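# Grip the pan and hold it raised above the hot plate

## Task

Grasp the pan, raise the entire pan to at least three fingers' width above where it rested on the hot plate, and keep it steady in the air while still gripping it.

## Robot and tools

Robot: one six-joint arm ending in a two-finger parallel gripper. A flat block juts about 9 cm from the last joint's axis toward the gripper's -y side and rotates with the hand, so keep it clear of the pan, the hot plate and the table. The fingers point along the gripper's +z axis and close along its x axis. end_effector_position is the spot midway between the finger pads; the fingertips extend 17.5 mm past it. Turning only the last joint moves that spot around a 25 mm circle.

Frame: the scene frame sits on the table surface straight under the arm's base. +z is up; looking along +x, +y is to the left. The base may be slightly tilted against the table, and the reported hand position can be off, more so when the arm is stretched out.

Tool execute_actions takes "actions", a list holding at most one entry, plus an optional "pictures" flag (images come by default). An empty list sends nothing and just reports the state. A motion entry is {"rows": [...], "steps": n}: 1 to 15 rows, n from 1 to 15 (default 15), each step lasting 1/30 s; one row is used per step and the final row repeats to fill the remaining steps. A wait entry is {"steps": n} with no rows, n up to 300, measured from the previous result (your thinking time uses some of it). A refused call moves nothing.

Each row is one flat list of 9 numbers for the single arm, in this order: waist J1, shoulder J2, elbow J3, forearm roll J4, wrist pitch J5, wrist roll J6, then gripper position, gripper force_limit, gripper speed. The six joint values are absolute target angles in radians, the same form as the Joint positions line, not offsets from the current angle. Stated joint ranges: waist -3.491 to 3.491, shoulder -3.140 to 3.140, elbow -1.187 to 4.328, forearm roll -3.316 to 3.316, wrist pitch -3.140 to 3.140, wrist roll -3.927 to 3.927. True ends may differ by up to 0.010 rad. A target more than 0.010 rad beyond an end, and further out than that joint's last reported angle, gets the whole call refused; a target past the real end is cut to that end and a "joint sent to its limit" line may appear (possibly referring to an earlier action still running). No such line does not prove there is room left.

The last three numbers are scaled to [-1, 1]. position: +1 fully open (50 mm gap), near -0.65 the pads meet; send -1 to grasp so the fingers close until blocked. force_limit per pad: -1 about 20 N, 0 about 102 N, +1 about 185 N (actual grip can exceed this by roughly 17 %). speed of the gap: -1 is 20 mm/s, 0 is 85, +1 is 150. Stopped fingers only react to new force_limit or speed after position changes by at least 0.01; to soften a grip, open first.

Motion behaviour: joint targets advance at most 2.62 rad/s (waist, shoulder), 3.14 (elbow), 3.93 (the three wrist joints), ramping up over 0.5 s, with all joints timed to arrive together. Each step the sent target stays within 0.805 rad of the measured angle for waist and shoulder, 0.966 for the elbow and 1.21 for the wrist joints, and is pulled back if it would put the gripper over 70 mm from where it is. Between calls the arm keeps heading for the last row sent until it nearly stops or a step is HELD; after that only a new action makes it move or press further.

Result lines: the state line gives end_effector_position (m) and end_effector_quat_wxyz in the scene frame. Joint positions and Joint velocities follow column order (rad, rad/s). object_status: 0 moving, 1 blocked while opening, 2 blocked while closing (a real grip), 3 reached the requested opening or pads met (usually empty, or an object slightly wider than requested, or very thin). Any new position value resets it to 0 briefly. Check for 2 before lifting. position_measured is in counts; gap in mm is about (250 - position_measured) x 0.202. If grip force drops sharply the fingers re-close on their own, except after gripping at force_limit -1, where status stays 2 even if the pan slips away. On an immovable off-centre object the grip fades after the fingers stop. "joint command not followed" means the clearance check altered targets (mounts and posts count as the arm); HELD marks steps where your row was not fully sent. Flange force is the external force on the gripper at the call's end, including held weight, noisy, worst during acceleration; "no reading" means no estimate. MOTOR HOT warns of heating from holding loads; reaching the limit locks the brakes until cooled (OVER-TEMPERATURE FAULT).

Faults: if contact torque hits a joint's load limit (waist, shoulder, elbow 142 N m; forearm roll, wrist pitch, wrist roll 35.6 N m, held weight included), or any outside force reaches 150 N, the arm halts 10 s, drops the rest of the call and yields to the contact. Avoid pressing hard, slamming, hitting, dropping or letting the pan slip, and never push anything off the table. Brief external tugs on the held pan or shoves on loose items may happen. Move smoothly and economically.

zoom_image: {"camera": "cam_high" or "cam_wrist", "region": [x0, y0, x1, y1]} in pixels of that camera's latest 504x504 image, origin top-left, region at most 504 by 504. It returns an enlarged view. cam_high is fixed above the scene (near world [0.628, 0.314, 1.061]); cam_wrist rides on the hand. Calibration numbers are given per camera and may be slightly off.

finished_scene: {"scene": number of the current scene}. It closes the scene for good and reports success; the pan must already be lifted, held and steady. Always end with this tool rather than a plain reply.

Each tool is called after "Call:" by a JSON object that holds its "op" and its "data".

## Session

Call:
{"op": "execute_actions", "data": {"actions": []}}

Scene clock: 0.00 s of 4600.00 s.
end_effector_position=(+0.4107, +0.3615, +0.2235) position_measured=3 object_status=3 end_effector_quat_wxyz=(-0.520, +0.821, -0.059, -0.229)
Joint positions: [ 0.175  0.374  0.002 -1.192 -1.556 -1.663]
Joint velocities: [ 0.001 -0.    -0.001  0.001  0.    -0.   ]
Flange force (N, the push that the arm receives, along the gripper's own x y z axes): no reading
camera_calibration (this result's frames):
cam_wrist: T_world_to_cam=[[0.849524, 0.162977, -0.501744, -0.283875], [-0.307703, -0.61947, -0.722202, 0.534114], [-0.428518, 0.767916, -0.476107, 0.152286], [0, 0, 0, 1]] pos_world=[0.470765, 0.26019, 0.31581]

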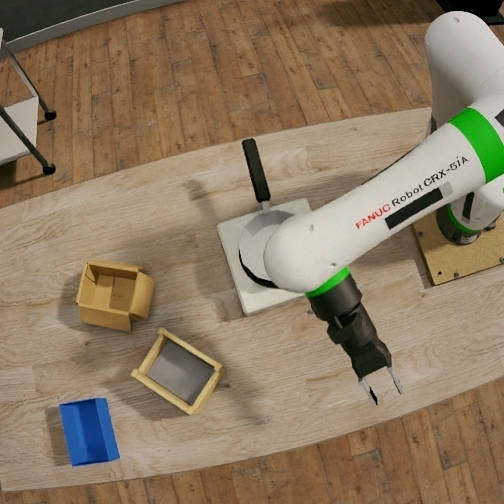

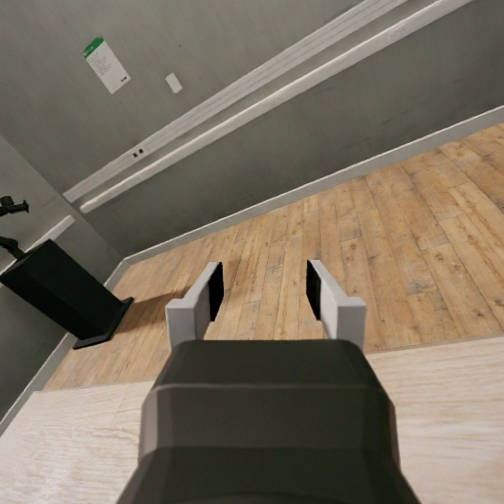

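Call:
{"op": "execute_actions", "data": {"actions": [{"rows":[[0.0,0.28,0.28,-0.3,-1.571,-1.5,1,1,0]]}], "pictures": false}}

Call:
{"op": "execute_actions", "data": {"actions": [{"rows":[[-0.229,0.3725,0.2327,0,-1.431,-1.415,1,1,0]]}], "pictures": false}}

Call:
{"op": "execute_actions", "data": {"actions": [{"steps":6}]}}

Scene clock: 10.63 s of 4600.00 s.
end_effector_position=(+0.4741, +0.2150, +0.2065) position_measured=3 object_status=3 end_effector_quat_wxyz=(-0.361, +0.925, +0.015, -0.113)
Joint positions: [ 0.091  0.329  0.135 -0.765 -1.563 -1.585]
Joint velocities: [-0.19  -0.102  0.304  0.965 -0.016  0.176]
Flange force (N, the push that the arm receives, along the gripper's own x y z axes): [-0.2 2.2 2.1]
Steps of this call (steps 1 to 90: nothing new was sent; then 7.13 s passed at rest; steps 91 to 105: all 15 steps of this action). Readings (joint positions | what the end effector reports):
91: [0.175 0.374 0.002 -1.191 -1.556 -1.663] | position_measured=3 object_status=3
92: [0.174 0.373 0.003 -1.186 -1.556 -1.662] | position_measured=3 object_status=3
94: [0.167 0.370 0.014 -1.151 -1.557 -1.655] | position_measured=3 object_status=3
98: [0.138 0.354 0.060 -1.004 -1.559 -1.629] | position_measured=3 object_status=3
105: the state above

Scene clock: 11.13 s of 4600.00 s.
end_effector_position=(+0.5325, +0.0015, +0.1832) position_measured=3 object_status=3 end_effector_quat_wxyz=(-0.179, +0.983, -0.000, -0.032)
Joint positions: [-0.071  0.347  0.191 -0.364 -1.5   -1.497]
Joint velocities: [-0.33   0.054  0.086  0.757  0.145  0.169]
Flange force (N, the push that the arm receives, along the gripper's own x y z axes): [-2.0 -3.3 5.1]
Steps of this call (steps 1 to 15: all 15 steps of this action). Readings (joint positions | what the end effector reports):
1: [0.085 0.325 0.145 -0.732 -1.564 -1.579] | position_measured=3 object_status=3
2: [0.077 0.323 0.154 -0.702 -1.564 -1.573] | position_measured=3 object_status=3
4: [0.053 0.326 0.160 -0.648 -1.556 -1.561] | position_measured=3 object_status=3
8: [0.008 0.334 0.171 -0.544 -1.535 -1.537] | position_measured=3 object_status=3
15: the state above

Scene clock: 11.33 s of 4600.00 s.
end_effector_position=(+0.5417, -0.0885, +0.1853) position_measured=3 object_status=3 end_effector_quat_wxyz=(-0.103, +0.995, -0.009, -0.014)
Joint positions: [-0.138  0.358  0.209 -0.21  -1.471 -1.462]
Joint velocities: [-0.328  0.053  0.086  0.753  0.145  0.169]
Flange force (N, the push that the arm receives, along the gripper's own x y z axes): [-4.2 0.1 4.0]
Steps of this call (steps 1 to 6: the robot went on to your last target). Readings (joint positions | what the end effector reports):
1: [-0.082 0.349 0.194 -0.338 -1.495 -1.491] | position_measured=3 object_status=3
2: [-0.093 0.350 0.197 -0.312 -1.491 -1.485] | position_measured=3 object_status=3
4: [-0.116 0.354 0.203 -0.261 -1.481 -1.474] | position_measured=3 object_status=3
6: the state above
camera_calibration (this result's frames):
cam_wrist: T_world_to_cam=[[0.993881, -0.0581624, -0.0938973, -0.514354], [-0.0594567, -0.99817, -0.0110434, -0.0317343], [-0.0930831, 0.0165587, -0.995521, 0.383899], [0, 0, 0, 1]] pos_world=[0.545054, -0.0679491, 0.333532]

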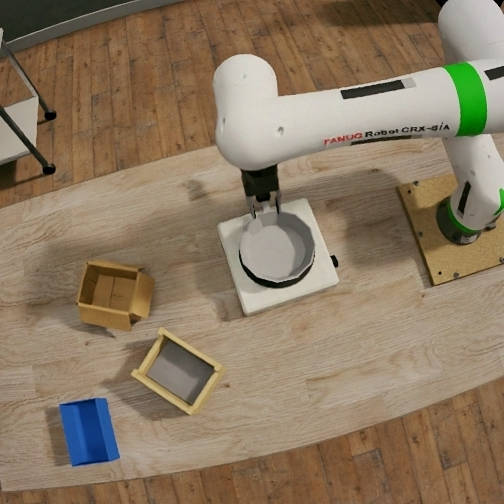

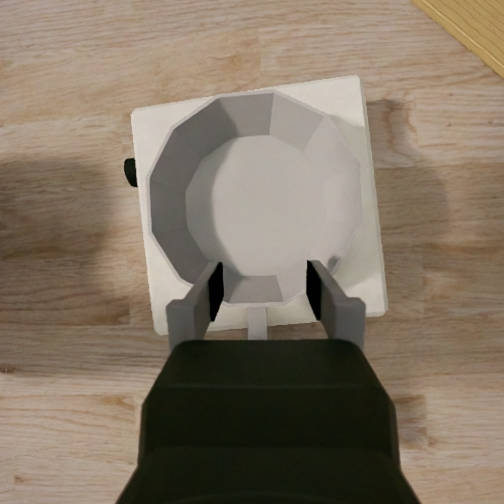

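Passed low over the pan but apparently clear.

Call:
{"op": "execute_actions", "data": {"actions": [{"steps":8}]}}

Scene clock: 13.07 s of 4600.00 s.
end_effector_position=(+0.5409, -0.2110, +0.2017) position_measured=3 object_status=3 end_effector_quat_wxyz=(+0.003, +1.000, -0.018, -0.000)
Joint positions: [-0.229  0.373  0.233  0.    -1.431 -1.415]
Joint velocities: [ 0.001 -0.     0.002 -0.001 -0.001  0.   ]
Flange force (N, the push that the arm receives, along the gripper's own x y z axes): [-1.5 -2.2 2.6]
Steps of this call (steps 1 to 30: the robot went on to your last target; steps 31 to 52: nothing new was sent). Readings (joint positions | what the end effector reports):
1: [-0.149 0.359 0.212 -0.184 -1.466 -1.456] | position_measured=3 object_status=3
2: [-0.160 0.361 0.215 -0.158 -1.461 -1.451] | position_measured=3 object_status=3
4: [-0.182 0.365 0.221 -0.107 -1.451 -1.439] | position_measured=3 object_status=3
8: [-0.221 0.371 0.231 -0.019 -1.435 -1.419] | position_measured=3 object_status=3
52: the state above
The arm was judged still, so your last target was given up. Only a new action makes it travel on or press farther. Fingers that are still opening or closing keep moving.
camera_calibration (this result's frames):
cam_wrist: T_world_to_cam=[[0.994284, -0.091612, -0.0548342, -0.5342], [-0.0791045, -0.977016, 0.197943, -0.180871], [-0.0717079, -0.192474, -0.978679, 0.343074], [0, 0, 0, 1]] pos_world=[0.54144, -0.15962, 0.342269]

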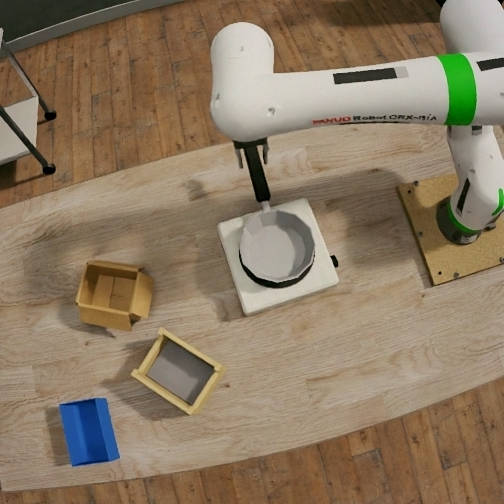

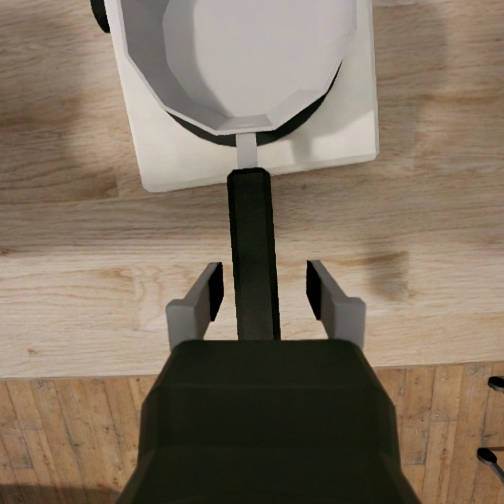

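Call:
{"op": "execute_actions", "data": {"actions": [{"rows":[[-0.186,0.358,0.07,0,-1.283,-1.405,1,1,0]]}]}}

Scene clock: 24.33 s of 4600.00 s.
end_effector_position=(+0.5303, -0.1851, +0.1416) position_measured=3 object_status=3 end_effector_quat_wxyz=(+0.003, +1.000, +0.009, -0.000)
Joint positions: [-0.186  0.358  0.07  -0.    -1.283 -1.405]
Joint velocities: [ 0.     0.001 -0.002  0.001  0.001  0.   ]
Flange force (N, the push that the arm receives, along the gripper's own x y z axes): [-3.9 -2.1 3.8]
Steps of this call (steps 1 to 90: nothing new was sent; then 7.77 s passed at rest; steps 91 to 105: all 15 steps of this action). Readings (joint positions | what the end effector reports):
91: [-0.229 0.373 0.233 0.000 -1.431 -1.415] | position_measured=3 object_status=3
92: [-0.228 0.372 0.229 0.000 -1.427 -1.415] | position_measured=3 object_status=3
94: [-0.221 0.370 0.201 0.000 -1.401 -1.413] | position_measured=3 object_status=3
98: [-0.193 0.361 0.096 -0.000 -1.307 -1.407] | position_measured=3 object_status=3
105: the state above
camera_calibration (this result's frames):
cam_wrist: T_world_to_cam=[[0.997723, -0.0389094, -0.0550887, -0.516676], [-0.0272883, -0.979852, 0.19785, -0.1725], [-0.061677, -0.195896, -0.978683, 0.282524], [0, 0, 0, 1]] pos_world=[0.528217, -0.133783, 0.282167]

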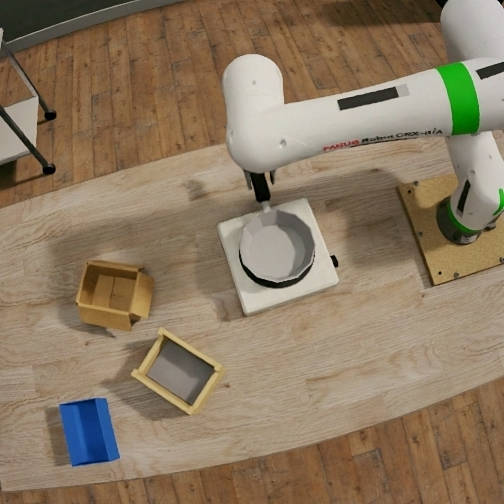

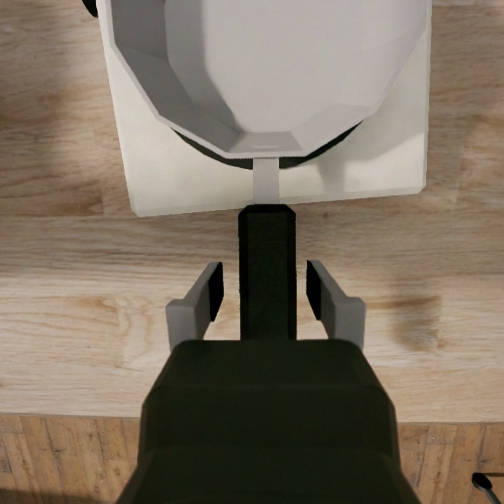

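Call:
{"op": "execute_actions", "data": {"actions": [{"rows":[[-0.186,0.405,-0.003,0,-1.163,-1.405,1,1,0],[-0.186,0.405,-0.003,0,-1.163,-1.405,1,1,0],[-0.186,0.405,-0.003,0,-1.163,-1.405,1,1,0],[-0.186,0.405,-0.003,0,-1.163,-1.405,1,1,0],[-0.186,0.405,-0.003,0,-1.163,-1.405,1,1,0],[-0.186,0.405,-0.003,0,-1.163,-1.405,1,1,0],[-0.186,0.405,-0.003,0,-1.163,-1.405,1,1,0],[-0.186,0.405,-0.003,0,-1.163,-1.405,1,1,0],[-0.186,0.405,-0.003,0,-1.163,-1.405,1,1,0],[-0.186,0.405,-0.003,0,-1.163,-1.405,1,1,0],[-0.186,0.405,-0.003,0,-1.163,-1.405,1,1,0],[-0.186,0.405,-0.003,0,-1.163,-1.405,1,1,0],[-0.186,0.405,-0.003,0,-1.163,-1.405,-1,1,0]]}], "pictures": false}}

Call:
{"op": "execute_actions", "data": {"actions": [{"steps":12}]}}

Scene clock: 34.33 s of 4600.00 s.
end_effector_position=(+0.5306, -0.1854, +0.0859) position_measured=39 object_status=0 end_effector_quat_wxyz=(+0.003, +1.000, +0.009, -0.000)
Joint positions: [-0.186  0.405 -0.003 -0.    -1.163 -1.405]
Joint velocities: [-0.     0.001 -0.001  0.002  0.002 -0.   ]
Flange force (N, the push that the arm receives, along the gripper's own x y z axes): [-2.1 -2.5 -3.6]
Steps of this call (steps 1 to 15: the robot went on to your last target; steps 16 to 90: nothing new was sent; then 6.50 s passed at rest; steps 91 to 105: all 15 steps of this action). Readings (joint positions | what the end effector reports):
91: [-0.186 0.358 0.070 0.000 -1.283 -1.405] | position_measured=3 object_status=3
92: [-0.186 0.360 0.067 0.000 -1.277 -1.405] | position_measured=3 object_status=3
94: [-0.186 0.374 0.045 0.000 -1.242 -1.405] | position_measured=3 object_status=3
98: [-0.186 0.404 -0.001 -0.000 -1.167 -1.405] | position_measured=3 object_status=3
105: the state above

Scene clock: 34.73 s of 4600.00 s.
end_effector_position=(+0.5304, -0.1854, +0.0857) position_measured=98 object_status=2 end_effector_quat_wxyz=(+0.003, +1.000, +0.009, -0.001)
Joint positions: [-0.186  0.405 -0.003  0.    -1.163 -1.405]
Joint velocities: [ 0.     0.    -0.     0.    -0.001 -0.001]
Flange force (N, the push that the arm receives, along the gripper's own x y z axes): [0.8 -3.5 2.7]
Steps of this call (steps 1 to 12: the robot went on to your last target). Readings (joint positions | what the end effector reports):
1: [-0.186 0.405 -0.003 -0.000 -1.163 -1.405] | position_measured=53 object_status=0
2: [-0.186 0.405 -0.003 -0.000 -1.163 -1.405] | position_measured=67 object_status=0
4: [-0.186 0.405 -0.003 0.000 -1.163 -1.405] | position_measured=95 object_status=0
8: [-0.186 0.405 -0.003 0.000 -1.163 -1.405] | position_measured=98 object_status=0
12: the state above
camera_calibration (this result's frames):
cam_wrist: T_world_to_cam=[[0.997709, -0.0386311, -0.0555285, -0.519782], [-0.0269204, -0.979837, 0.197978, -0.161972], [-0.062057, -0.19603, -0.978632, 0.227952], [0, 0, 0, 1]] pos_world=[0.528377, -0.1341, 0.226285]

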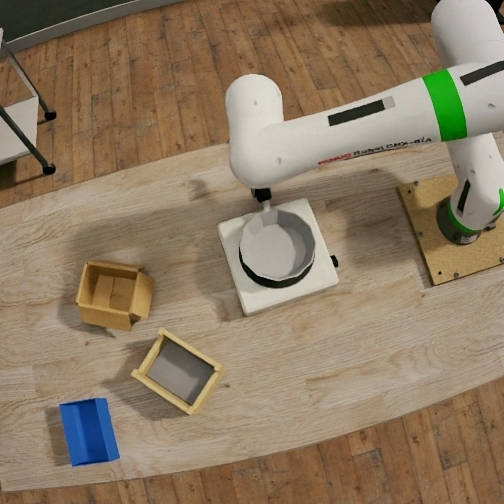

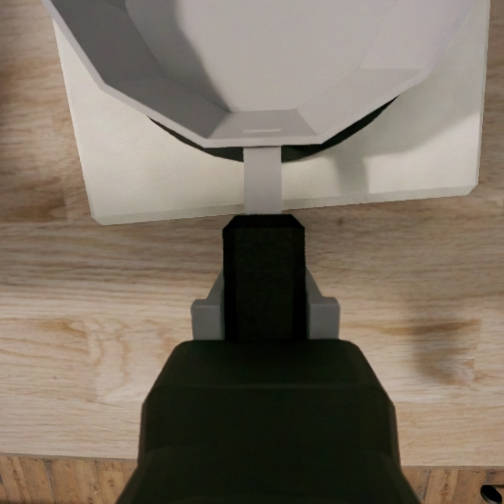

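Call:
{"op": "execute_actions", "data": {"actions": [{"rows":[[-0.186,0.401,0.003,0,-1.173,-1.405,-1,1,0],[-0.186,0.396,0.011,0,-1.186,-1.405,-1,1,0],[-0.186,0.39,0.02,0,-1.201,-1.405,-1,1,0],[-0.186,0.384,0.03,0,-1.217,-1.405,-1,1,0],[-0.186,0.377,0.04,0,-1.234,-1.405,-1,1,0],[-0.186,0.371,0.05,0,-1.25,-1.405,-1,1,0],[-0.186,0.364,0.06,0,-1.267,-1.405,-1,1,0],[-0.186,0.358,0.07,0,-1.283,-1.405,-1,1,0],[-0.186,0.354,0.081,0,-1.298,-1.405,-1,1,0],[-0.186,0.35,0.092,0,-1.313,-1.405,-1,1,0],[-0.186,0.346,0.103,0,-1.328,-1.405,-1,1,0],[-0.186,0.342,0.113,0,-1.342,-1.405,-1,1,0],[-0.186,0.339,0.121,0,-1.353,-1.405,-1,1,0],[-0.186,0.337,0.126,0,-1.36,-1.405,-1,1,0]]}], "pictures": false}}

Call:
{"op": "execute_actions", "data": {"actions": [{"steps":30}]}}

Scene clock: 43.50 s of 4600.00 s.
end_effector_position=(+0.5307, -0.1850, +0.1671) position_measured=98 object_status=2 end_effector_quat_wxyz=(+0.003, +1.000, +0.009, -0.000)
Joint positions: [-0.186  0.343  0.111  0.    -1.339 -1.405]
Joint velocities: [-0.    -0.1    0.249  0.002 -0.347  0.   ]
Flange force (N, the push that the arm receives, along the gripper's own x y z axes): [-0.8 -1.8 10.8]
Steps of this call (steps 1 to 15: the robot went on to your last target; steps 16 to 90: nothing new was sent; then 5.27 s passed at rest; steps 91 to 105: all 15 steps of this action). Readings (joint positions | what the end effector reports):
91: [-0.186 0.405 -0.003 -0.000 -1.163 -1.405] | position_measured=98 object_status=2
92: [-0.186 0.404 -0.001 -0.000 -1.166 -1.405] | position_measured=98 object_status=2
94: [-0.186 0.398 0.008 -0.000 -1.182 -1.405] | position_measured=98 object_status=2
98: [-0.186 0.377 0.041 -0.000 -1.235 -1.405] | position_measured=98 object_status=2
105: the state above

Scene clock: 44.50 s of 4600.00 s.
end_effector_position=(+0.5303, -0.1849, +0.1765) position_measured=98 object_status=2 end_effector_quat_wxyz=(+0.003, +1.000, +0.009, -0.001)
Joint positions: [-0.186  0.337  0.126  0.    -1.36  -1.405]
Joint velocities: [-0. -0. -0. -0.  0. -0.]
Flange force (N, the push that the arm receives, along the gripper's own x y z axes): [-2.6 -2.5 18.3]
Steps of this call (steps 1 to 30: the robot went on to your last target). Readings (joint positions | what the end effector reports):
1: [-0.186 0.340 0.118 0.000 -1.349 -1.405] | position_measured=98 object_status=2
2: [-0.186 0.338 0.123 0.000 -1.355 -1.405] | position_measured=98 object_status=2
4: [-0.186 0.337 0.125 0.000 -1.359 -1.405] | position_measured=98 object_status=2
8: [-0.186 0.337 0.126 0.000 -1.360 -1.405] | position_measured=98 object_status=2
30: the state above
The arm was judged still, so your last target was given up. Only a new action makes it travel on or press farther. Fingers that are still opening or closing keep moving.
camera_calibration (this result's frames):
cam_wrist: T_world_to_cam=[[0.997711, -0.0388597, -0.0553332, -0.514719], [-0.0271886, -0.979846, 0.197895, -0.179268], [-0.0619081, -0.195937, -0.97866, 0.316818], [0, 0, 0, 1]] pos_world=[0.528281, -0.13358, 0.317052]

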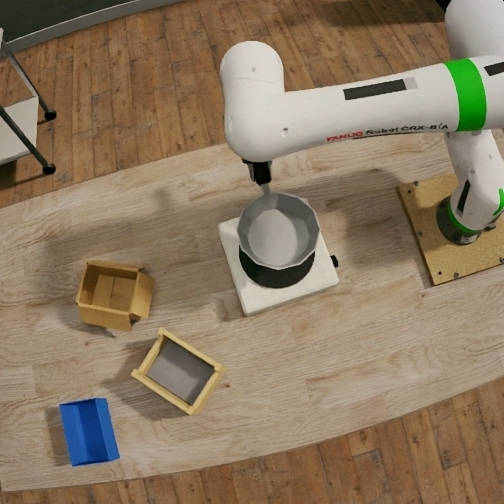

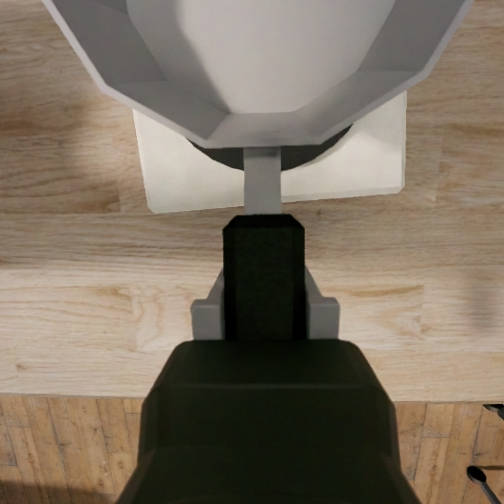

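No slip visible; the 18 N reading is probably a tug.

Call:
{"op": "finished_scene", "data": {"scene": 2}}

The scene is finished: the task was done.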